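## Task

Scene 1: take the yellow sponge off the desk and leave it resting on the top of the low shelf beneath the SURPLUS sign. The robot must not tip over or finish leaning; the sponge must stay there without the robot holding or propping it.

## Robot and tools

Robot: a Hello Robot Stretch 4, about 1.6 m tall. It has an omni-wheel base (rim within 0.23 m of the base origin), a lift on a mast, one arm that telescopes forward, a three-joint wrist (yaw, pitch, roll) and a two-finger gripper. There is a single arm. Loose objects may occasionally get nudged by something in the scene. Each scene starts fresh and the room may differ. Calling finished_scene reports the outcome and gives the next scene's task.

Frames: the base frame sits on the floor under the base centre, with x forward, y left and z up. hand_pose is reported in this frame. It is the point between the fingers, 0.015 m short of the tips, and the printed value can be slightly wrong. The odometry frame is the base frame as it was when the scene began. Odometry heading runs from -3.142 to 3.142 and is positive to the left. Wheel slip is counted as travel. If turned_by_wheels and turned_by_imu differ by more than about 0.1 rad, the base probably bumped something or slipped.

execute_actions(actions, cameras): actions is a list holding one action, or empty to just read state and images. An action may contain base, joints or both, plus optional pace and contact_limits. Alternatively it may be {"end_of_arm": "enable_torque"} on its own. All motions in an action start together.
- base: exactly one key, given as an offset from where the base last reported itself. translate_m: forward positive, -2 to 2 m. strafe_m: left positive, -2 to 2 m. rotate_rad: counter-clockwise positive, -3.2 to 3.2.
- joints: absolute targets keyed by name. lift_m 0 to 1.2. arm_m 0 to 0.55 (extension). wrist_yaw_rad -1.134 to 4.276 (0 forward, positive left, 3.14 stowed; above 3.4 the arm may interfere). wrist_pitch_rad -1.117 to 4.259 (0 level, 1.57 pointing down). wrist_roll_rad -1.117 to 4.259 (positive turns clockwise as seen from behind). gripper_m 0 to 0.08 (finger gap in metres). Targets beyond a joint's range are clipped to the limit. Any other bad value, or an unknown key, causes the whole call to be refused and nothing moves.
- pace: "slow", "default", "fast" or "max". Base speeds are 0.1/0.3/0.4/0.6 m/s and turn rates 1/2/3/4 rad/s. With the lift raised above 0.2 these are reduced, down to 0.3 m/s and 1 rad/s at 1.2.
- contact_limits: {"arm_m": 0 to 0.75}, how hard the arm may push before it stops. The default is 0.5.
- cameras: any of head_camera, head_left_camera, head_right_camera, wrist_camera, or all. Leaving it out means all; [] means none.
No single action runs longer than 15 s. To unfold the wrist at the start, send lift_m 0.4 together with wrist_yaw_rad 0.

wait(seconds 0 to 10) returns state and images without commanding anything. zoom_image(camera, region [x0,y0,x1,y1] in pixels, at most 504x504) gives a closer view of that camera's latest image. read_manual only returns licence text. finished_scene(scene 1 or 2) ends the scene for good. Replying without a tool call ends all the remaining scenes.

Cameras: head_camera (420x560) sits at the top of the mast and looks forward and down. Turn the base to look elsewhere. head_left_camera and head_right_camera are fisheyes (420x672) that look more steeply down and show the base and arm. wrist_camera (616x392) looks along the fingers, with the fingertips near the bottom of the image.

Results: base_status and joint_status report how each motion ended. "done" means it finished, or for the base, that the wheels turned the full amount. "off_target" means it stopped short and may still be pushing. "contact_stop_at_<key>" means it hit something and that part goes slack. "limit_stop_at_tilt" means the lean exceeded 6 degrees, so the lift, arm and wheels go slack until the robot is level again. "limit_stop_at_own_body" means self-collision. "torque_fault" means a wrist or gripper motor cut out and went limp; fix it with end_of_arm enable_torque. If a call reports a stop, the later calls in that same reply are skipped. on_its_own lists anything not commanded by this call; "held at" is a held target. lidar_m gives 12 distances in 30-degree sectors, counter-clockwise from straight ahead (4th is left, 7th behind, 10th right). "-" means nothing seen, or closer than 0.25 m. wrist_depth_mm is a 7x7 grid in mm. base_tilt is in degrees. motor_effort is in percent, with the peak shown in brackets. After a grasp, gripper "off_target" means something is between the fingers. Gripper effort held more than about 50 away from 0 causes a torque fault.

Grasping: command gripper_m smaller than the object's width. Release by opening wider than the object.

Avoid the following. Turning or driving with more than 1 kg held and arm_m above 0.2, especially at fast or max pace, since the robot can tip. Pressing or pulling steadily with the gripper, especially when it is raised. Drops, slams and hard hits. Pitching the gripper up while rolled. Leave the object resting freely on the shelf, with the gripper open and clear, before calling finished_scene.

Each tool is called after ">>>" by a JSON object that holds its "name" and its "arguments", one argument or row to a line.

## Session

>>> {"name": "execute_actions", "arguments": {
  "actions": []
}}

Scene clock: 0.00 s.
base_odometry: x=+0.000 y=+0.000 heading=+0.000 (m, m, rad; odometry frame)
turned_by_wheels: +0.000 (rad since the last result)
turned_by_imu: +0.000 (rad since the last result)
base_tilt: forward=-0.2 right=-0.1 (deg)
lidar_m: 0.68 0.78 1.28 1.40 0.73 0.62 0.61 0.72 0.78 0.77 0.89 1.06
base_status: not commanded
joint_positions: lift_m=+0.260 arm_m=+0.002 wrist_yaw_rad=+3.083 wrist_pitch_rad=+0.020 wrist_roll_rad=+0.014 gripper_m=+0.040
joint_status: not commanded
motor_effort: lift_m=+21 arm_m=-1 wrist_yaw_rad=-1 wrist_pitch_rad=-4 wrist_roll_rad=-1 gripper_m=-1 wheel_0=+0 wheel_1=+1 wheel_2=+0 (%)
hand_pose: x=-0.0338 y=+0.0998 z=+0.4345 quat_wxyz=(+0.029, -0.010, +0.007, +0.999) (m; base frame)
wrist_depth_mm: - 140 759 741 715 699 676 / - 139 759 732 707 691 668 / 107 140 273 741 715 691 676 / 122 140 759 732 723 691 683 / 809 788 759 741 715 691 676 / 809 788 750 723 707 683 676 / 820 - 122 732 102 691 676
pictures: head_camera, head_left_camera, head_right_camera, wrist_camera
Images, in order (width x height): head_camera 420x560, head_left_camera 420x672, head_right_camera 420x672, wrist_camera 616x392.

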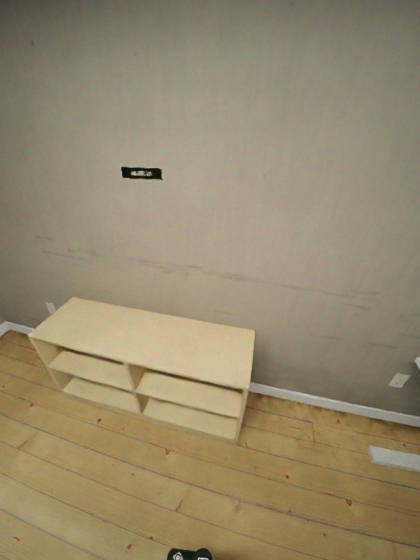

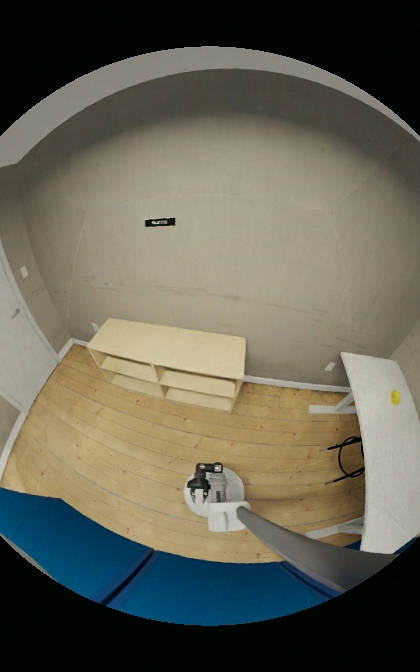

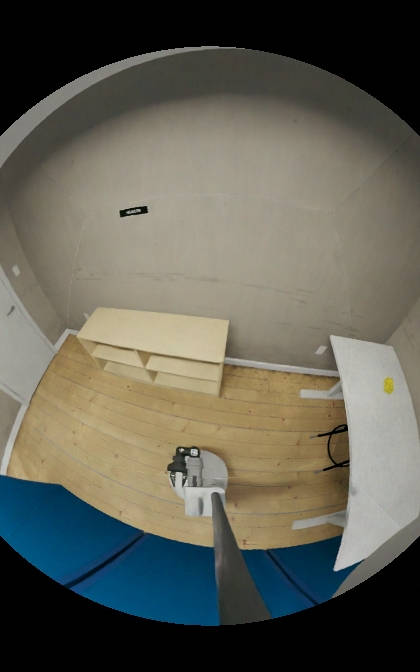

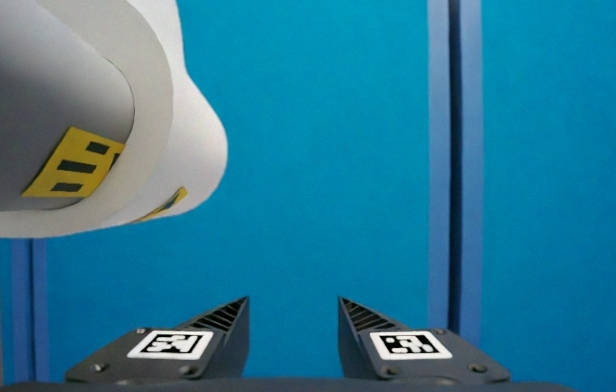

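>>> {"name": "zoom_image", "arguments": {
  "camera": "head_camera",
  "region": [100, 150, 190, 200]
}}

>>> {"name": "execute_actions", "arguments": {
  "actions": [
    {"base":{"rotate_rad":-1.4},"joints":{"lift_m":0.85,"wrist_yaw_rad":0,"gripper_m":0.08},"pace":"fast"}
  ]
}}

Region (100, 150, 190, 200) of head_camera's 420x560 image, scaled by 5.600, with more detail than that image has.

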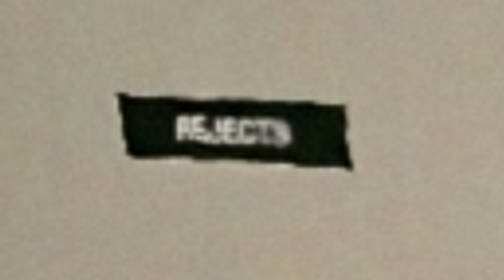

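Scene clock: 5.23 s.
base_odometry: x=+0.000 y=+0.000 heading=-1.400 (m, m, rad; odometry frame)
turned_by_wheels: -1.400 (rad since the last result)
turned_by_imu: -1.390 (rad since the last result)
base_tilt: forward=-0.1 right=-0.2 (deg)
lidar_m: 0.78 0.94 0.68 0.70 0.86 2.15 1.05 0.70 0.61 0.62 0.78 0.76
base_status: done
joint_positions: lift_m=+0.850 arm_m=+0.002 wrist_yaw_rad=+0.000 wrist_pitch_rad=+0.020 wrist_roll_rad=+0.014 gripper_m=+0.080
joint_status: all done
motor_effort: lift_m=+24(26) arm_m=-1(1) wrist_yaw_rad=-1(11) wrist_pitch_rad=-5(4) wrist_roll_rad=-2(1) gripper_m=+1(4) wheel_0=-1(7) wheel_1=-2(10) wheel_2=-2(5) (%)
hand_pose: x=+0.3860 y=-0.0873 z=+1.0237 quat_wxyz=(+1.000, +0.007, +0.010, +0.000) (m; base frame)
wrist_depth_mm: 1060 1308 1537 1397 1281 1160 1118 / 1060 1336 1537 1430 1308 1205 1138 / 1078 1366 1576 1430 1281 1205 1138 / 1078 1366 1537 1430 1308 1205 1118 / 1078 1366 1576 1430 1281 1182 1138 / 1042 1160 1098 1205 1060 1160 1098 / - - 778 820 141 - -
pictures: head_camera, head_left_camera, head_right_camera, wrist_camera
camera_calibration (this result's frames):
wrist_camera: T_world_to_cam=[[-0.029609, -0.999556, 0.00336532, -0.0888452], [-0.0153008, -0.00291316, -0.999879, 1.08747], [0.999444, -0.0296569, -0.0152078, -0.22103], [0, 0, 0, 1]] pos_world=[0.234915, -0.0921929, 1.08427]
Images, in order (width x height): head_camera 420x560, head_left_camera 420x672, head_right_camera 420x672, wrist_camera 616x392.

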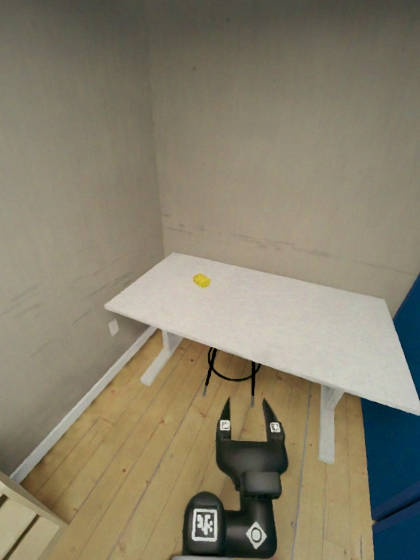

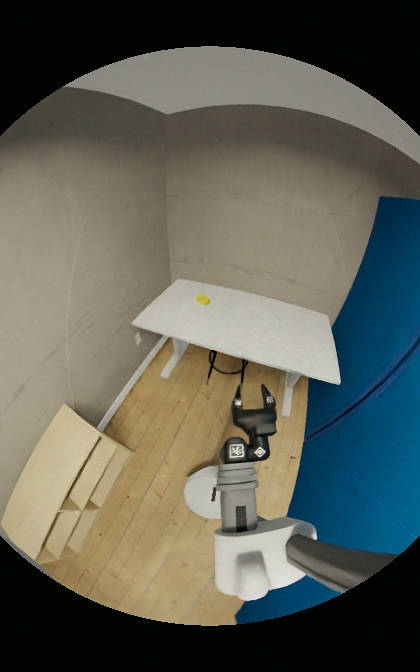

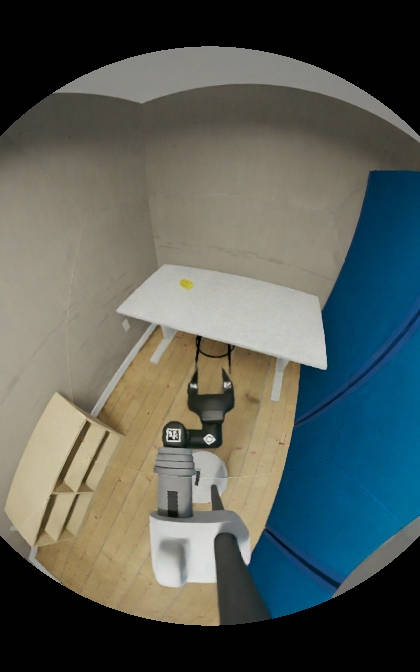

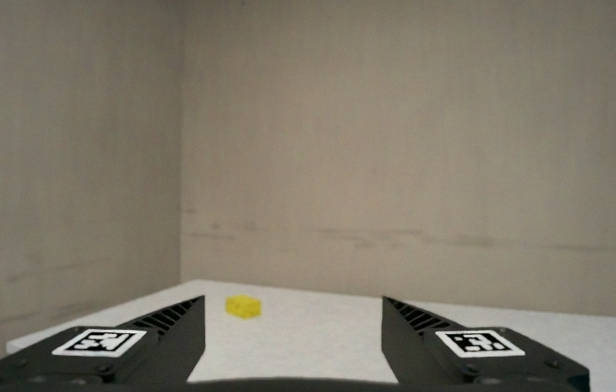

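>>> {"name": "execute_actions", "arguments": {
  "actions": [
    {"base":{"translate_m":0.45},"joints":{"wrist_pitch_rad":0.6,"arm_m":0.2},"pace":"fast"}
  ]
}}

>>> {"name": "execute_actions", "arguments": {
  "actions": [
    {"base":{"strafe_m":0.17},"pace":"fast"}
  ]
}}

Scene clock: 18.90 s.
base_odometry: x=+0.076 y=-0.444 heading=-1.400 (m, m, rad; odometry frame)
turned_by_wheels: +0.000 (rad since the last result)
turned_by_imu: -0.002 (rad since the last result)
base_tilt: forward=+0.1 right=-0.2 (deg)
lidar_m: 0.36 0.46 0.90 0.67 0.67 1.37 1.34 0.88 0.78 0.62 0.40 0.35
base_status: done
joint_positions: lift_m=+0.850 arm_m=+0.199 wrist_yaw_rad=+0.000 wrist_pitch_rad=+0.602 wrist_roll_rad=+0.014 gripper_m=+0.080
joint_status: all done
motor_effort: lift_m=+24(24) arm_m=+5(6) wrist_yaw_rad=-1(1) wrist_pitch_rad=-4(7) wrist_roll_rad=-1(2) gripper_m=+1(2) wheel_0=+0(3) wheel_1=+0(7) wheel_2=+2(9) (%)
hand_pose: x=+0.5452 y=-0.0874 z=+0.9075 quat_wxyz=(+0.955, +0.007, +0.297, -0.002) (m; base frame)
wrist_depth_mm: 798 854 759 691 640 591 554 / 820 917 831 750 691 634 591 / 768 741 741 750 715 676 634 / 559 539 525 574 580 585 591 / 455 459 466 469 473 473 477 / 384 387 394 397 384 402 397 / - - 338 347 141 - -
pictures: head_camera, head_left_camera, head_right_camera, wrist_camera
camera_calibration (this result's frames):
wrist_camera: T_world_to_cam=[[-0.0229793, -0.99955, 0.01929, -0.101847], [-0.562792, -0.00301372, -0.826593, 1.11492], [0.826279, -0.0298508, -0.56247, 0.209106], [0, 0, 0, 1]] pos_world=[0.452347, -0.0921989, 1.04116]
Images, in order (width x height): head_camera 420x560, head_left_camera 420x672, head_right_camera 420x672, wrist_camera 616x392.

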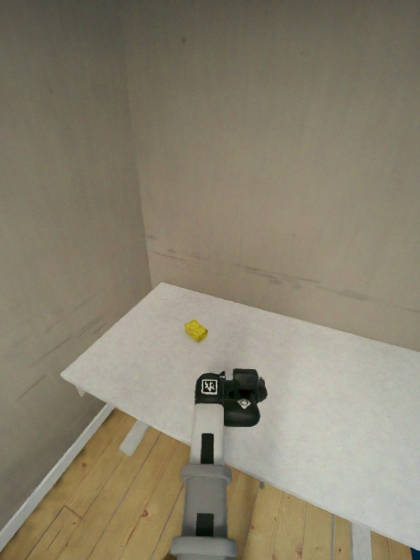

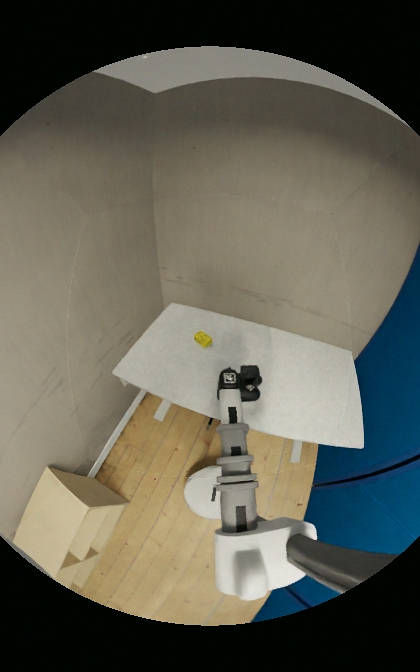

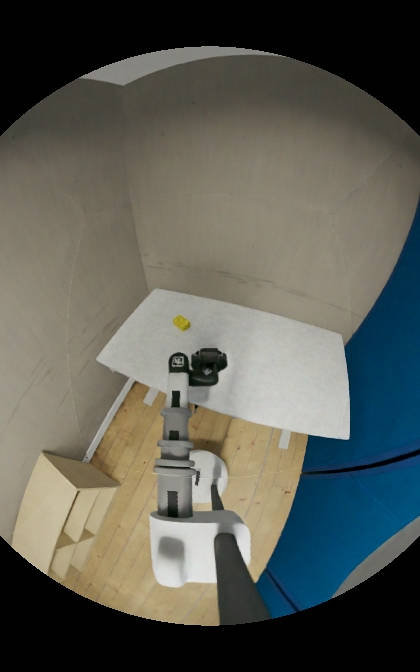

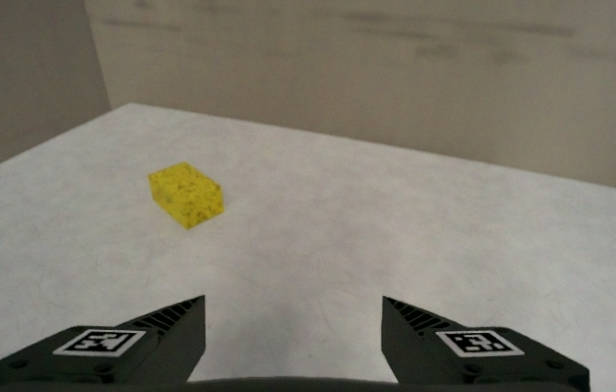

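Scene clock: 20.50 s.
base_odometry: x=+0.244 y=-0.415 heading=-1.400 (m, m, rad; odometry frame)
turned_by_wheels: +0.000 (rad since the last result)
turned_by_imu: +0.000 (rad since the last result)
base_tilt: forward=-0.2 right=-0.3 (deg)
lidar_m: 0.42 0.53 0.75 0.51 0.49 0.96 1.62 1.03 0.92 0.72 0.47 0.41
base_status: done
joint_positions: lift_m=+0.850 arm_m=+0.199 wrist_yaw_rad=+0.000 wrist_pitch_rad=+0.602 wrist_roll_rad=+0.014 gripper_m=+0.080
joint_status: not commanded
motor_effort: lift_m=+24(24) arm_m=+6(5) wrist_yaw_rad=-3(2) wrist_pitch_rad=-4(4) wrist_roll_rad=+0(1) gripper_m=+2(1) wheel_0=+0(10) wheel_1=+0(11) wheel_2=+1(3) (%)
hand_pose: x=+0.5452 y=-0.0874 z=+0.9075 quat_wxyz=(+0.955, +0.007, +0.297, -0.002) (m; base frame)
wrist_depth_mm: 647 820 820 759 707 647 609 / 661 854 891 831 759 699 647 / 683 778 732 759 759 732 699 / 564 564 574 525 585 585 591 / 455 462 469 469 473 477 473 / 384 389 397 397 387 397 399 / - - 340 347 141 - -
pictures: head_camera, head_left_camera, head_right_camera, wrist_camera
camera_calibration (this result's frames):
wrist_camera: T_world_to_cam=[[-0.0230445, -0.999548, 0.0192899, -0.101823], [-0.562792, -0.00297702, -0.826593, 1.11492], [0.826277, -0.0299046, -0.56247, 0.20911], [0, 0, 0, 1]] pos_world=[0.452341, -0.0922043, 1.04117]
Images, in order (width x height): head_camera 420x560, head_left_camera 420x672, head_right_camera 420x672, wrist_camera 616x392.

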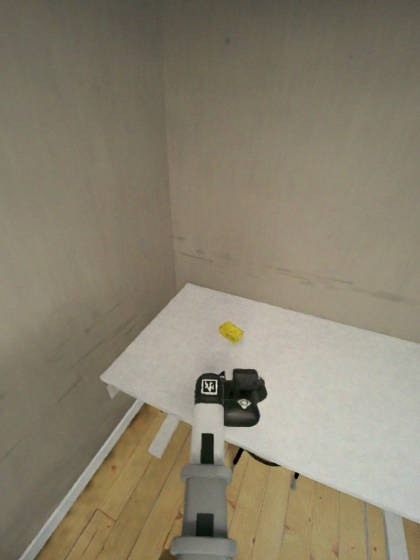

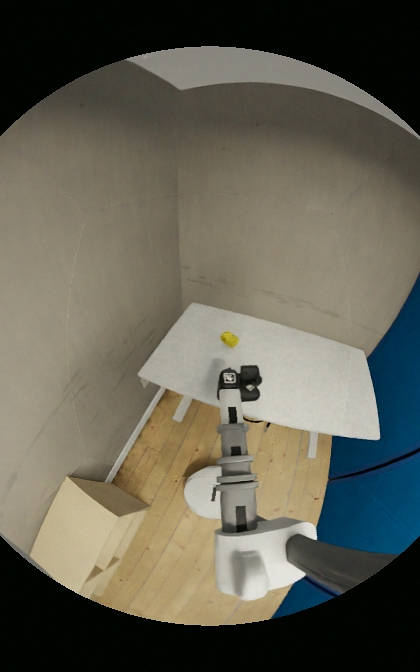

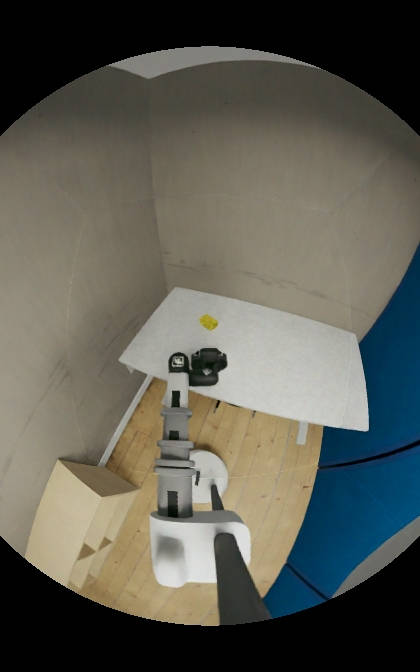

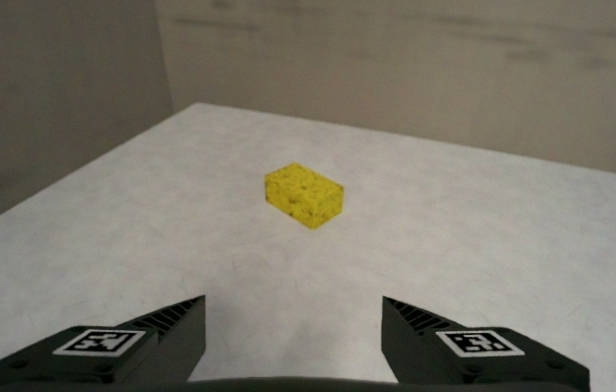

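>>> {"name": "execute_actions", "arguments": {
  "actions": [
    {"base":{"strafe_m":-0.16},"joints":{"wrist_yaw_rad":0.75,"arm_m":0.53,"lift_m":0.8},"pace":"fast"}
  ],
  "cameras": ["head_camera","wrist_camera"]
}}

Scene clock: 33.70 s.
base_odometry: x=+0.086 y=-0.442 heading=-1.400 (m, m, rad; odometry frame)
turned_by_wheels: +0.000 (rad since the last result)
turned_by_imu: -0.001 (rad since the last result)
base_tilt: forward=-0.1 right=-0.2 (deg)
lidar_m: 0.38 0.47 0.87 0.63 0.67 1.39 1.32 0.88 0.77 0.62 0.38 0.34
base_status: done
joint_positions: lift_m=+0.800 arm_m=+0.529 wrist_yaw_rad=+0.750 wrist_pitch_rad=+0.602 wrist_roll_rad=+0.014 gripper_m=+0.080
joint_status: all done
motor_effort: lift_m=+17(21) arm_m=+6(6) wrist_yaw_rad=+0(2) wrist_pitch_rad=-4(4) wrist_roll_rad=-1(1) gripper_m=+2(2) wheel_0=-1(5) wheel_1=+0(12) wheel_2=+0(2) (%)
hand_pose: x=+0.8878 y=+0.0555 z=+0.8580 quat_wxyz=(+0.889, -0.103, +0.278, +0.348) (m; base frame)
wrist_depth_mm: 480 525 580 634 585 433 359 / 504 554 621 691 603 449 375 / 549 597 668 707 603 473 387 / 512 480 480 488 492 473 402 / 387 387 392 397 399 399 402 / 324 327 332 334 324 334 334 / - - 277 242 141 - -
pictures: head_camera, wrist_camera
camera_calibration (this result's frames):
wrist_camera: T_world_to_cam=[[0.664339, -0.747182, 0.0193217, -0.574407], [-0.409825, -0.385761, -0.826579, 1.15265], [0.625058, 0.54121, -0.562489, 0.0494989], [0, 0, 0, 1]] pos_world=[0.823047, -0.0113279, 0.991699]
Images, in order (width x height): head_camera 420x560, wrist_camera 616x392.

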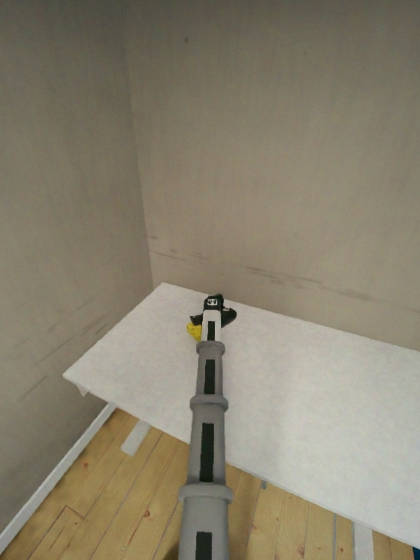

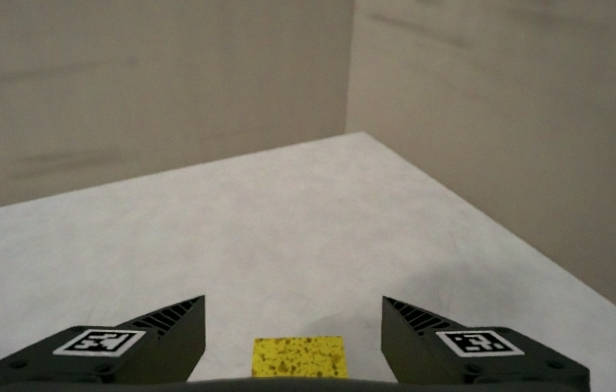

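>>> {"name": "execute_actions", "arguments": {
  "actions": [
    {"joints":{"lift_m":0.695}}
  ],
  "cameras": ["wrist_camera"]
}}

>>> {"name": "execute_actions", "arguments": {
  "actions": [
    {"joints":{"gripper_m":0.04}}
  ],
  "cameras": ["wrist_camera"]
}}

>>> {"name": "execute_actions", "arguments": {
  "actions": [
    {"joints":{"lift_m":0.8}}
  ],
  "cameras": ["wrist_camera"]
}}

Scene clock: 40.40 s.
base_odometry: x=+0.086 y=-0.442 heading=-1.400 (m, m, rad; odometry frame)
turned_by_wheels: +0.000 (rad since the last result)
turned_by_imu: -0.001 (rad since the last result)
base_tilt: forward=+0.0 right=-0.3 (deg)
lidar_m: 0.34 0.47 0.88 0.63 0.66 1.38 1.35 0.89 0.77 0.65 0.41 0.34
base_status: not commanded
joint_positions: lift_m=+0.695 arm_m=+0.529 wrist_yaw_rad=+0.750 wrist_pitch_rad=+0.602 wrist_roll_rad=+0.014 gripper_m=+0.080
joint_status: all done
motor_effort: lift_m=+16(16) arm_m=+6(6) wrist_yaw_rad=-3(1) wrist_pitch_rad=-4(4) wrist_roll_rad=-1(1) gripper_m=+2(1) wheel_0=-1(1) wheel_1=+0(0) wheel_2=+0(0) (%)
hand_pose: x=+0.8878 y=+0.0555 z=+0.7531 quat_wxyz=(+0.889, -0.103, +0.278, +0.348) (m; base frame)
wrist_depth_mm: 480 525 574 634 580 436 357 / 512 549 591 539 544 452 373 / 377 379 382 382 387 394 379 / 289 291 293 296 300 301 303 / 235 238 230 175 242 243 244 / 198 200 152 147 153 204 204 / - - 131 128 125 - -
pictures: wrist_camera
camera_calibration (this result's frames):
wrist_camera: T_world_to_cam=[[0.664339, -0.747182, 0.0193217, -0.572381], [-0.409825, -0.38576, -0.826579, 1.06591], [0.625058, 0.54121, -0.562489, -0.009534], [0, 0, 0, 1]] pos_world=[0.823048, -0.011328, 0.886752]
Images, in order (width x height): wrist_camera 616x392.

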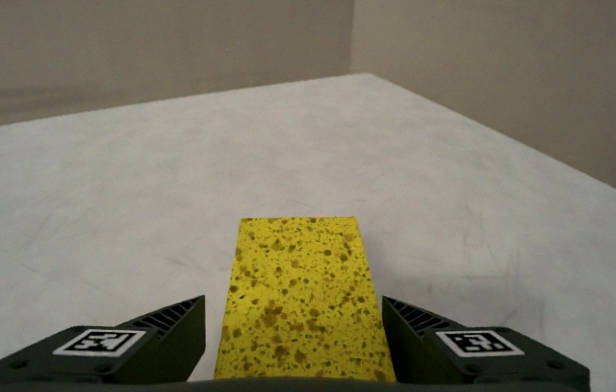

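Scene clock: 41.40 s.
base_odometry: x=+0.086 y=-0.442 heading=-1.400 (m, m, rad; odometry frame)
turned_by_wheels: +0.000 (rad since the last result)
turned_by_imu: +0.000 (rad since the last result)
base_tilt: forward=+0.0 right=-0.2 (deg)
lidar_m: 0.36 0.46 0.88 0.64 0.65 1.36 1.36 0.89 0.79 0.62 0.40 0.33
base_status: not commanded
joint_positions: lift_m=+0.695 arm_m=+0.529 wrist_yaw_rad=+0.750 wrist_pitch_rad=+0.602 wrist_roll_rad=+0.014 gripper_m=+0.060
joint_status: gripper_m off_target (ended at +0.060, target +0.040)
on_its_own: gripper_m is held at +0.054, not at your +0.040, by its contact guard: the fingers met something
motor_effort: lift_m=+16(16) arm_m=+6(6) wrist_yaw_rad=-2(3) wrist_pitch_rad=-3(4) wrist_roll_rad=-1(1) gripper_m=-39(40) wheel_0=-1(1) wheel_1=+0(0) wheel_2=+0(0) (%)
hand_pose: x=+0.8878 y=+0.0555 z=+0.7531 quat_wxyz=(+0.889, -0.103, +0.278, +0.348) (m; base frame)
wrist_depth_mm: 480 525 574 634 580 433 362 / 508 554 597 549 544 452 375 / 377 379 379 384 389 394 377 / 289 293 294 296 298 300 303 / 235 236 222 175 243 244 244 / 197 200 147 147 153 204 204 / - - 126 129 122 - -
pictures: wrist_camera
camera_calibration (this result's frames):
wrist_camera: T_world_to_cam=[[0.664339, -0.747182, 0.0193216, -0.57238], [-0.409825, -0.38576, -0.826579, 1.06591], [0.625058, 0.54121, -0.562489, -0.00953393], [0, 0, 0, 1]] pos_world=[0.823048, -0.011328, 0.886752]
Images, in order (width x height): wrist_camera 616x392.

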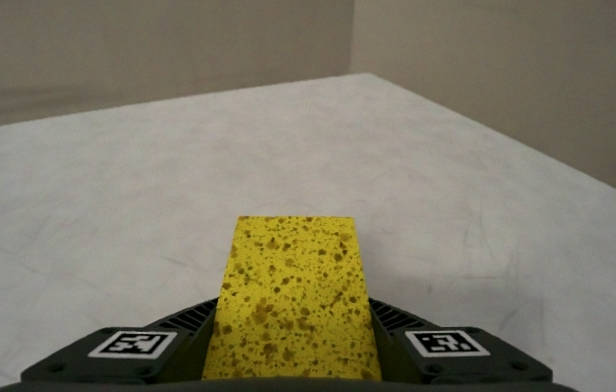

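Scene clock: 42.87 s.
base_odometry: x=+0.086 y=-0.442 heading=-1.400 (m, m, rad; odometry frame)
turned_by_wheels: +0.000 (rad since the last result)
turned_by_imu: +0.000 (rad since the last result)
base_tilt: forward=-0.2 right=-0.2 (deg)
lidar_m: 0.39 0.45 0.89 0.66 0.69 1.43 1.35 0.89 0.79 0.64 0.40 0.35
base_status: not commanded
joint_positions: lift_m=+0.800 arm_m=+0.529 wrist_yaw_rad=+0.750 wrist_pitch_rad=+0.602 wrist_roll_rad=+0.014 gripper_m=+0.060
joint_status: all done
on_its_own: gripper_m is held at +0.054, not at your +0.040, by its contact guard: the fingers met something
motor_effort: lift_m=+24(29) arm_m=+6(6) wrist_yaw_rad=-1(0) wrist_pitch_rad=-4(4) wrist_roll_rad=-1(1) gripper_m=-39(39) wheel_0=-1(1) wheel_1=+0(0) wheel_2=+0(0) (%)
hand_pose: x=+0.8878 y=+0.0555 z=+0.8574 quat_wxyz=(+0.889, -0.103, +0.278, +0.348) (m; base frame)
wrist_depth_mm: 484 521 569 634 580 430 359 / 512 564 627 699 603 452 375 / 544 603 661 691 591 473 389 / 508 477 480 484 488 473 402 / 387 389 364 175 397 397 402 / 322 327 146 147 153 334 332 / - - 126 129 122 - 294
pictures: wrist_camera
camera_calibration (this result's frames):
wrist_camera: T_world_to_cam=[[0.664339, -0.747181, 0.0193226, -0.574399], [-0.409835, -0.385771, -0.826568, 1.15217], [0.625051, 0.541203, -0.562504, 0.0491869], [0, 0, 0, 1]] pos_world=[0.82305, -0.0113278, 0.991111]
Images, in order (width x height): wrist_camera 616x392.

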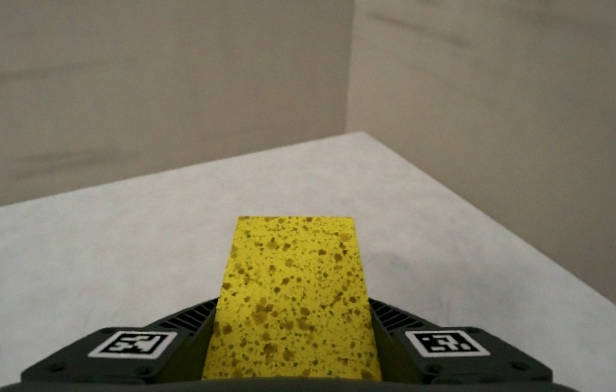

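>>> {"name": "execute_actions", "arguments": {
  "actions": [
    {"base":{"translate_m":-0.5},"joints":{"arm_m":0,"wrist_yaw_rad":0.3},"pace":"fast"}
  ],
  "cameras": []
}}

>>> {"name": "execute_actions", "arguments": {
  "actions": [
    {"base":{"rotate_rad":2.85}}
  ]
}}

Scene clock: 50.27 s.
base_odometry: x=+0.001 y=+0.051 heading=-1.400 (m, m, rad; odometry frame)
turned_by_wheels: +0.000 (rad since the last result)
turned_by_imu: +0.000 (rad since the last result)
base_tilt: forward=-0.2 right=-0.2 (deg)
lidar_m: 0.84 1.04 0.68 0.69 0.87 2.10 1.03 0.67 0.61 0.62 0.76 0.83
base_status: done
joint_positions: lift_m=+0.800 arm_m=+0.003 wrist_yaw_rad=+0.300 wrist_pitch_rad=+0.602 wrist_roll_rad=+0.014 gripper_m=+0.060
joint_status: all done
joint sent to its limit — the command would take arm_m past its lower limit, so that joint was sent only as far as its limit.
on_its_own: gripper_m is held at +0.054, not at your +0.040, by its contact guard: the fingers met something
motor_effort: lift_m=+24(24) arm_m=-5(6) wrist_yaw_rad=-1(7) wrist_pitch_rad=-4(5) wrist_roll_rad=-1(1) gripper_m=-37(38) wheel_0=+0(3) wheel_1=+1(7) wheel_2=-1(10) (%)
hand_pose: x=+0.3674 y=-0.0318 z=+0.8574 quat_wxyz=(+0.945, -0.038, +0.294, +0.141) (m; base frame)
wrist_depth_mm: 866 1008 1229 1430 1308 1182 1042 / 891 1060 960 904 931 946 991 / 931 1138 1430 1618 691 654 668 / 991 1182 1499 1756 1618 831 539 / 1025 1308 1366 175 1430 1366 1336 / 1098 1205 147 147 153 1255 1229 / - - 126 129 122 - 1078
pictures: none
No camera images: the call's "cameras" was empty. Leave "cameras" out to get every camera's image.

Scene clock: 52.97 s.
base_odometry: x=+0.001 y=+0.051 heading=+1.450 (m, m, rad; odometry frame)
turned_by_wheels: +2.850 (rad since the last result)
turned_by_imu: +2.826 (rad since the last result)
base_tilt: forward=-0.2 right=-0.3 (deg)
lidar_m: 2.10 0.81 0.62 0.58 0.66 0.84 0.81 0.88 1.11 0.68 0.77 1.13
base_status: done
joint_positions: lift_m=+0.800 arm_m=+0.003 wrist_yaw_rad=+0.300 wrist_pitch_rad=+0.602 wrist_roll_rad=+0.014 gripper_m=+0.060
joint_status: not commanded
on_its_own: gripper_m is held at +0.054, not at your +0.040, by its contact guard: the fingers met something
motor_effort: lift_m=+24(24) arm_m=-6(6) wrist_yaw_rad=+1(1) wrist_pitch_rad=-5(5) wrist_roll_rad=-2(1) gripper_m=-40(38) wheel_0=-1(8) wheel_1=+0(7) wheel_2=+0(6) (%)
hand_pose: x=+0.3675 y=-0.0317 z=+0.8574 quat_wxyz=(+0.945, -0.038, +0.294, +0.141) (m; base frame)
wrist_depth_mm: 615 778 1983 1808 1708 1576 1430 / 634 820 - - 1808 1661 1537 / 661 842 - - - 1863 1661 / 683 891 1255 1863 1756 1808 1808 / 707 931 1160 175 1464 1499 1499 / 732 931 146 147 153 1229 1205 / - - 126 129 122 - 1098
pictures: head_camera, head_left_camera, head_right_camera, wrist_camera
camera_calibration (this result's frames):
wrist_camera: T_world_to_cam=[[0.273317, -0.96173, 0.0192879, -0.156996], [-0.537011, -0.169189, -0.826435, 0.958781], [0.798071, 0.215521, -0.562702, 0.347864], [0, 0, 0, 1]] pos_world=[0.280165, -0.063744, 0.991142]
Images, in order (width x height): head_camera 420x560, head_left_camera 420x672, head_right_camera 420x672, wrist_camera 616x392.

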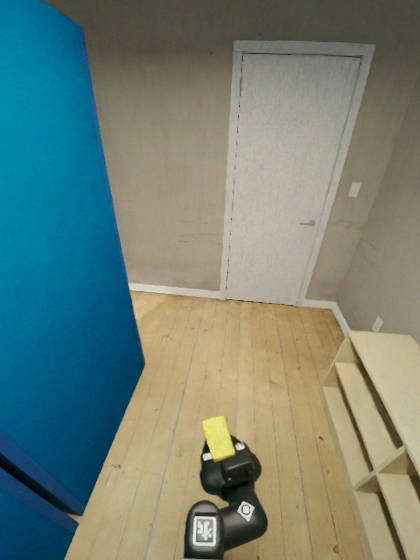

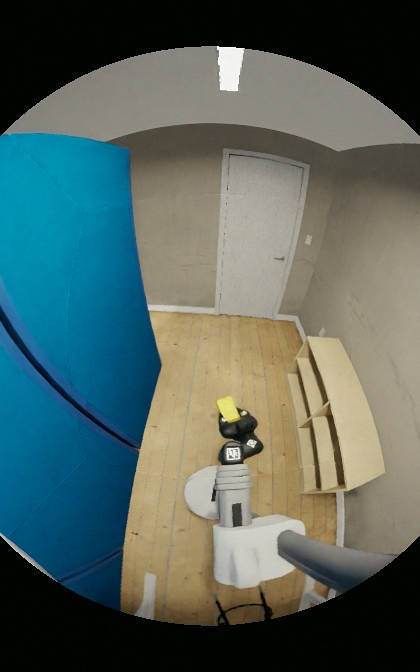

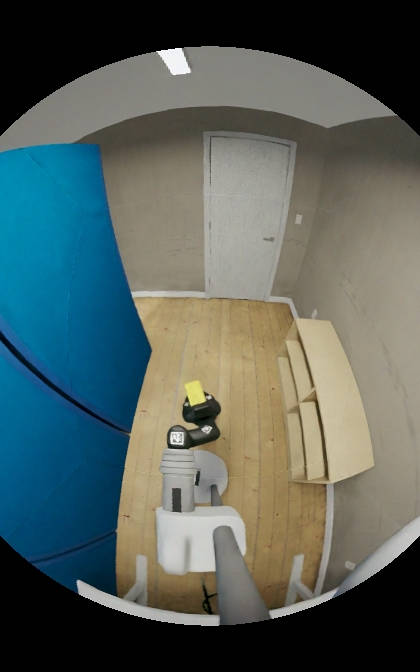

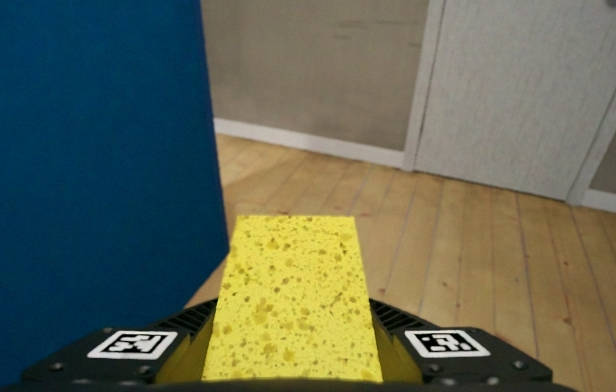

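>>> {"name": "execute_actions", "arguments": {
  "actions": [
    {"base":{"translate_m":1.62},"joints":{"wrist_yaw_rad":1.4},"pace":"fast"}
  ],
  "cameras": []
}}

>>> {"name": "execute_actions", "arguments": {
  "actions": [
    {"base":{"rotate_rad":1.52},"joints":{"wrist_yaw_rad":0.4}}
  ]
}}

Scene clock: 64.43 s.
base_odometry: x=+0.197 y=+1.659 heading=+1.450 (m, m, rad; odometry frame)
turned_by_wheels: +0.000 (rad since the last result)
turned_by_imu: -0.004 (rad since the last result)
base_tilt: forward=-0.2 right=-0.4 (deg)
lidar_m: 0.46 0.55 0.82 3.10 0.62 0.76 3.01 1.09 0.98 1.24 0.66 0.50
base_status: done
joint_positions: lift_m=+0.800 arm_m=+0.003 wrist_yaw_rad=+1.400 wrist_pitch_rad=+0.602 wrist_roll_rad=+0.014 gripper_m=+0.060
joint_status: all done
on_its_own: gripper_m is held at +0.054, not at your +0.040, by its contact guard: the fingers met something
motor_effort: lift_m=+24(24) arm_m=-5(6) wrist_yaw_rad=-1(6) wrist_pitch_rad=-4(4) wrist_roll_rad=-1(1) gripper_m=-40(39) wheel_0=+1(8) wheel_1=+0(8) wheel_2=+1(14) (%)
hand_pose: x=+0.2901 y=+0.1578 z=+0.8574 quat_wxyz=(+0.732, -0.186, +0.231, +0.614) (m; base frame)
wrist_depth_mm: - - - - 768 452 336 / - - - - 798 459 340 / - - - - 809 466 345 / 1756 1708 1808 1756 831 473 347 / 1397 1430 1366 175 759 473 351 / 1078 1229 147 147 153 455 349 / - - 126 129 122 - 343
pictures: none
No camera images: the call's "cameras" was empty. Leave "cameras" out to get every camera's image.

Scene clock: 66.47 s.
base_odometry: x=+0.197 y=+1.659 heading=+2.970 (m, m, rad; odometry frame)
turned_by_wheels: +1.520 (rad since the last result)
turned_by_imu: +1.507 (rad since the last result)
base_tilt: forward=-0.1 right=-0.1 (deg)
lidar_m: 2.45 0.62 0.69 2.18 1.15 0.95 1.23 0.68 0.51 0.48 0.54 0.75
base_status: done
joint_positions: lift_m=+0.800 arm_m=+0.003 wrist_yaw_rad=+0.400 wrist_pitch_rad=+0.602 wrist_roll_rad=+0.014 gripper_m=+0.060
joint_status: all done
on_its_own: gripper_m is held at +0.054, not at your +0.040, by its contact guard: the fingers met something
motor_effort: lift_m=+23(23) arm_m=-5(5) wrist_yaw_rad=-2(3) wrist_pitch_rad=-5(4) wrist_roll_rad=-1(1) gripper_m=-39(40) wheel_0=-3(8) wheel_1=+0(8) wheel_2=-2(10) (%)
hand_pose: x=+0.3696 y=-0.0122 z=+0.8575 quat_wxyz=(+0.936, -0.053, +0.292, +0.188) (m; base frame)
wrist_depth_mm: 427 525 715 - - - - / 433 544 750 - - - - / 452 580 798 - - - 1863 / 473 609 831 1808 1756 1808 1618 / 525 627 778 175 1464 1499 1366 / 621 627 146 148 152 1255 1182 / - - 126 129 122 - 1060
pictures: head_camera, head_left_camera, head_right_camera, wrist_camera
camera_calibration (this result's frames):
wrist_camera: T_world_to_cam=[[0.368146, -0.929568, 0.0192896, -0.173496], [-0.517396, -0.222059, -0.826433, 0.955347], [0.772509, 0.294268, -0.562705, 0.352376], [0, 0, 0, 1]] pos_world=[0.285951, -0.0528257, 0.991161]
Images, in order (width x height): head_camera 420x560, head_left_camera 420x672, head_right_camera 420x672, wrist_camera 616x392.

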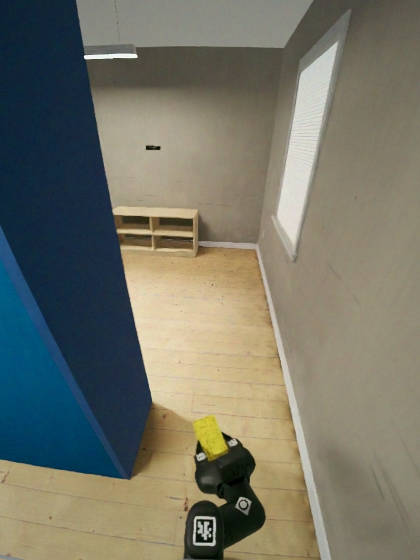

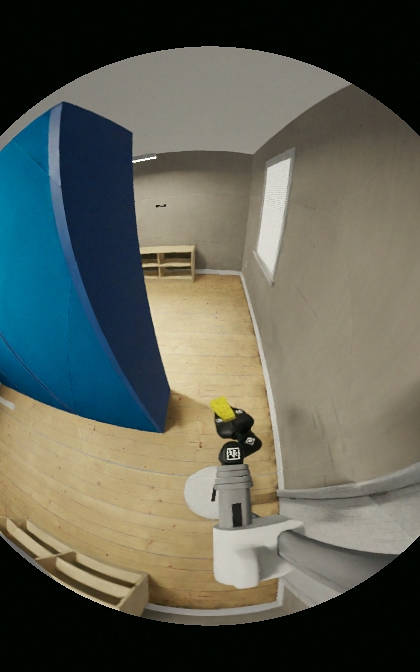

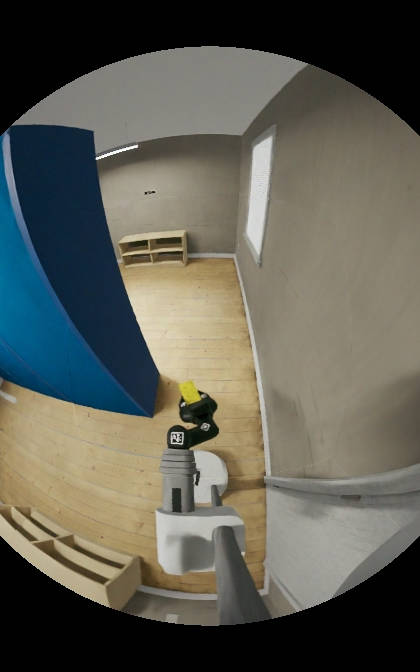

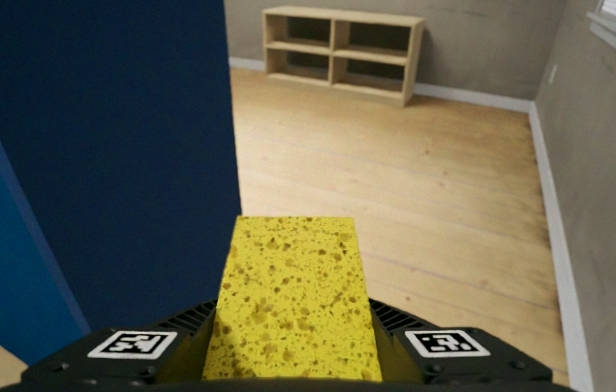

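>>> {"name": "execute_actions", "arguments": {
  "actions": [
    {"base":{"translate_m":1.6},"pace":"fast"}
  ]
}}

>>> {"name": "zoom_image", "arguments": {
  "camera": "head_camera",
  "region": [0, 100, 250, 350]
}}

Scene clock: 74.60 s.
base_odometry: x=-1.380 y=+1.933 heading=+2.970 (m, m, rad; odometry frame)
turned_by_wheels: +0.000 (rad since the last result)
turned_by_imu: -0.004 (rad since the last result)
base_tilt: forward=-0.1 right=-0.4 (deg)
lidar_m: 1.47 1.56 2.79 2.23 0.88 0.73 2.01 0.81 0.57 0.55 0.59 0.84
base_status: done
joint_positions: lift_m=+0.800 arm_m=+0.003 wrist_yaw_rad=+0.400 wrist_pitch_rad=+0.602 wrist_roll_rad=+0.014 gripper_m=+0.060
joint_status: not commanded
on_its_own: gripper_m is held at +0.054, not at your +0.040, by its contact guard: the fingers met something
motor_effort: lift_m=+23(24) arm_m=-5(5) wrist_yaw_rad=-1(4) wrist_pitch_rad=-4(5) wrist_roll_rad=-1(1) gripper_m=-39(37) wheel_0=+2(5) wheel_1=+0(8) wheel_2=+2(12) (%)
hand_pose: x=+0.3696 y=-0.0123 z=+0.8575 quat_wxyz=(+0.936, -0.053, +0.292, +0.188) (m; base frame)
wrist_depth_mm: - - 1808 1661 1464 1397 1255 / - 1921 1576 1537 1537 1430 1308 / - - 1808 1618 1708 1576 1430 / 1756 1756 1756 1661 1756 1708 1537 / 1430 1430 1366 175 1430 1464 1397 / 1205 1229 146 147 153 1255 1205 / - - 126 128 122 - 1098
pictures: head_camera, head_left_camera, head_right_camera, wrist_camera
camera_calibration (this result's frames):
wrist_camera: T_world_to_cam=[[0.367982, -0.929633, 0.0192895, -0.173467], [-0.517435, -0.221967, -0.826433, 0.955354], [0.772561, 0.294131, -0.562705, 0.352367], [0, 0, 0, 1]] pos_world=[0.285942, -0.0528455, 0.991161]
Images, in order (width x height): head_camera 420x560, head_left_camera 420x672, head_right_camera 420x672, wrist_camera 616x392.

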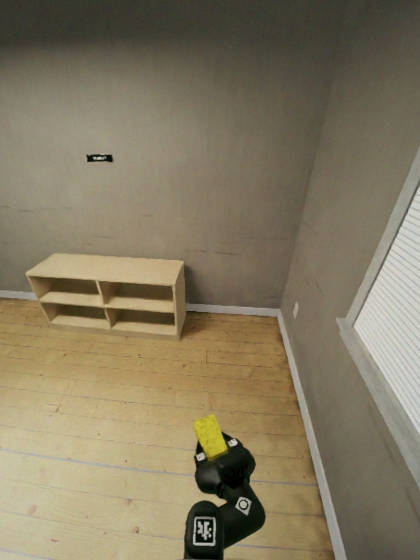

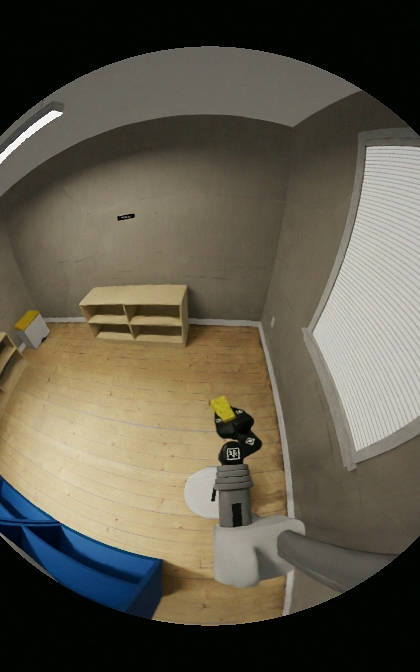

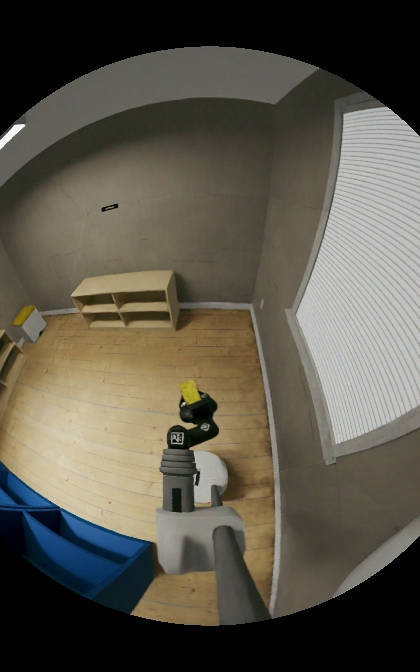

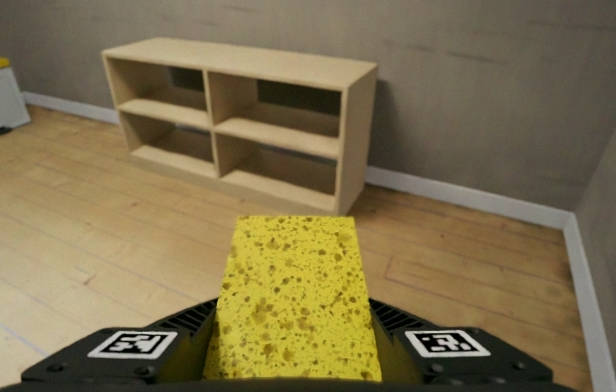

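Region (0, 100, 250, 350) of head_camera's 420x560 image, scaled by 2.016, with more detail than that image has.

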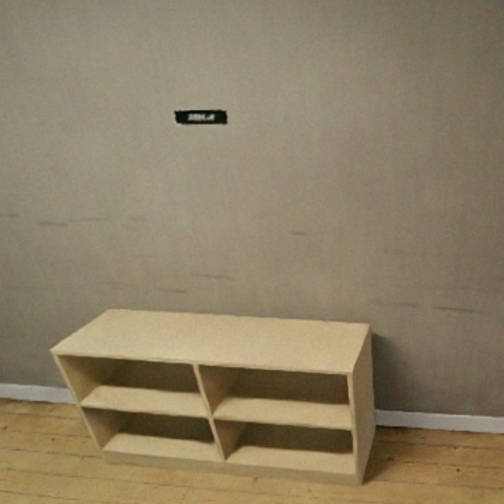

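>>> {"name": "zoom_image", "arguments": {
  "camera": "head_camera",
  "region": [80, 148, 120, 168]
}}

Region (80, 148, 120, 168) of head_camera's 420x560 image, scaled by 12.600, with more detail than that image has.

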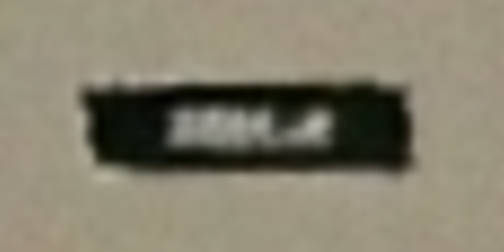

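>>> {"name": "execute_actions", "arguments": {
  "actions": [
    {"base":{"rotate_rad":0.4},"pace":"fast"}
  ],
  "cameras": []
}}

>>> {"name": "execute_actions", "arguments": {
  "actions": [
    {"base":{"translate_m":1.0},"joints":{"lift_m":0.6,"wrist_yaw_rad":0},"pace":"fast"}
  ]
}}

>>> {"name": "zoom_image", "arguments": {
  "camera": "head_camera",
  "region": [110, 100, 310, 250]
}}

Scene clock: 82.70 s.
base_odometry: x=-1.380 y=+1.933 heading=-2.913 (m, m, rad; odometry frame)
turned_by_wheels: +0.400 (rad since the last result)
turned_by_imu: +0.396 (rad since the last result)
base_tilt: forward=-0.1 right=-0.3 (deg)
lidar_m: 1.50 1.98 2.72 1.01 0.73 1.07 0.94 0.60 0.53 0.53 0.72 1.79
base_status: done
joint_positions: lift_m=+0.800 arm_m=+0.003 wrist_yaw_rad=+0.400 wrist_pitch_rad=+0.602 wrist_roll_rad=+0.014 gripper_m=+0.060
joint_status: not commanded
on_its_own: gripper_m is held at +0.054, not at your +0.040, by its contact guard: the fingers met something
motor_effort: lift_m=+23(24) arm_m=-5(5) wrist_yaw_rad=-1(1) wrist_pitch_rad=-4(4) wrist_roll_rad=-1(1) gripper_m=-39(40) wheel_0=-2(2) wheel_1=+1(7) wheel_2=-2(8) (%)
hand_pose: x=+0.3696 y=-0.0123 z=+0.8575 quat_wxyz=(+0.936, -0.053, +0.292, +0.188) (m; base frame)
wrist_depth_mm: - - - - 1756 1464 1308 / - - - - 1576 1464 1336 / - - - - 1661 1576 1366 / 1756 1756 1808 1808 1708 1537 1464 / 1430 1464 1366 175 1464 1430 1499 / 1205 1182 146 148 153 1229 1229 / - - 126 129 122 - 1098
pictures: none
No camera images: the call's "cameras" was empty. Leave "cameras" out to get every camera's image.

Scene clock: 86.63 s.
base_odometry: x=-2.354 y=+1.706 heading=-2.913 (m, m, rad; odometry frame)
turned_by_wheels: +0.000 (rad since the last result)
turned_by_imu: -0.003 (rad since the last result)
base_tilt: forward=-0.1 right=-0.2 (deg)
lidar_m: 0.58 0.74 2.28 2.35 1.68 1.53 1.61 1.06 0.97 1.03 1.07 0.53
base_status: done
joint_positions: lift_m=+0.600 arm_m=+0.003 wrist_yaw_rad=+0.000 wrist_pitch_rad=+0.602 wrist_roll_rad=+0.014 gripper_m=+0.060
joint_status: all done
on_its_own: gripper_m is held at +0.054, not at your +0.040, by its contact guard: the fingers met something
motor_effort: lift_m=+17(21) arm_m=-5(5) wrist_yaw_rad=-1(7) wrist_pitch_rad=-4(4) wrist_roll_rad=-2(1) gripper_m=-39(39) wheel_0=+1(3) wheel_1=+0(9) wheel_2=+0(10) (%)
hand_pose: x=+0.3494 y=-0.0874 z=+0.6580 quat_wxyz=(+0.955, +0.007, +0.297, -0.002) (m; base frame)
wrist_depth_mm: 960 904 820 741 676 621 580 / 597 591 603 597 609 640 615 / 960 559 449 424 433 439 634 / 809 668 778 778 366 343 368 / 1025 676 609 175 661 609 336 / 931 842 146 148 153 455 820 / - - 126 129 122 - 842
pictures: head_camera, head_left_camera, head_right_camera, wrist_camera
camera_calibration (this result's frames):
wrist_camera: T_world_to_cam=[[-0.0231146, -0.999547, 0.0192921, -0.101513], [-0.563044, -0.00293021, -0.826422, 0.798409], [0.826104, -0.0299647, -0.562721, 0.230834], [0, 0, 0, 1]] pos_world=[0.2565, -0.0922106, 0.791676]
Images, in order (width x height): head_camera 420x560, head_left_camera 420x672, head_right_camera 420x672, wrist_camera 616x392.

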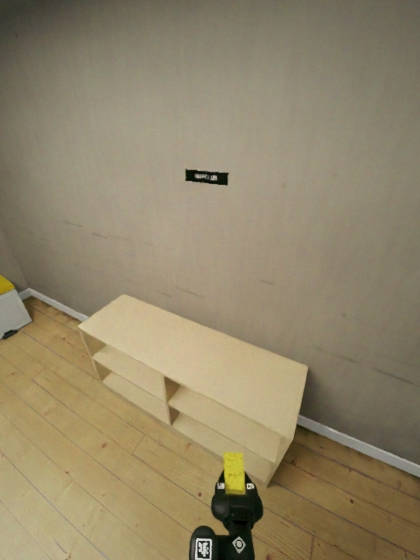

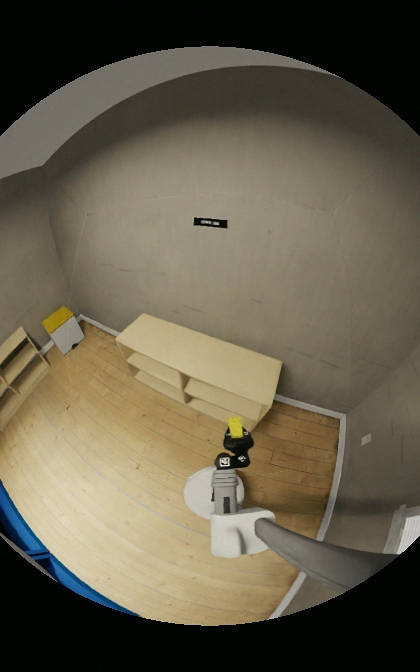

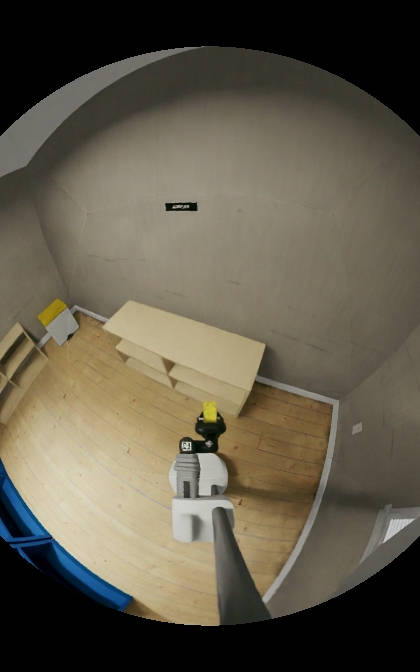

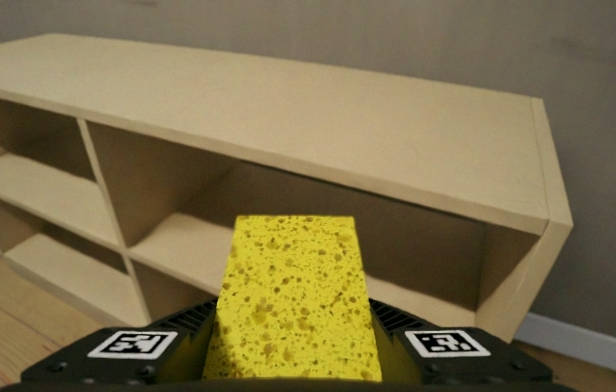

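Region (110, 100, 310, 250) of head_camera's 420x560 image, scaled by 2.520, with more detail than that image has; it fills the top 378 rows of this view, and the rest is white.

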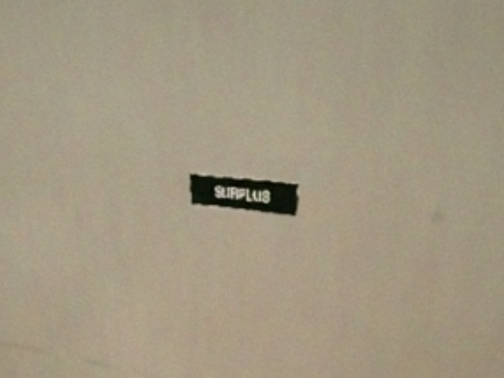

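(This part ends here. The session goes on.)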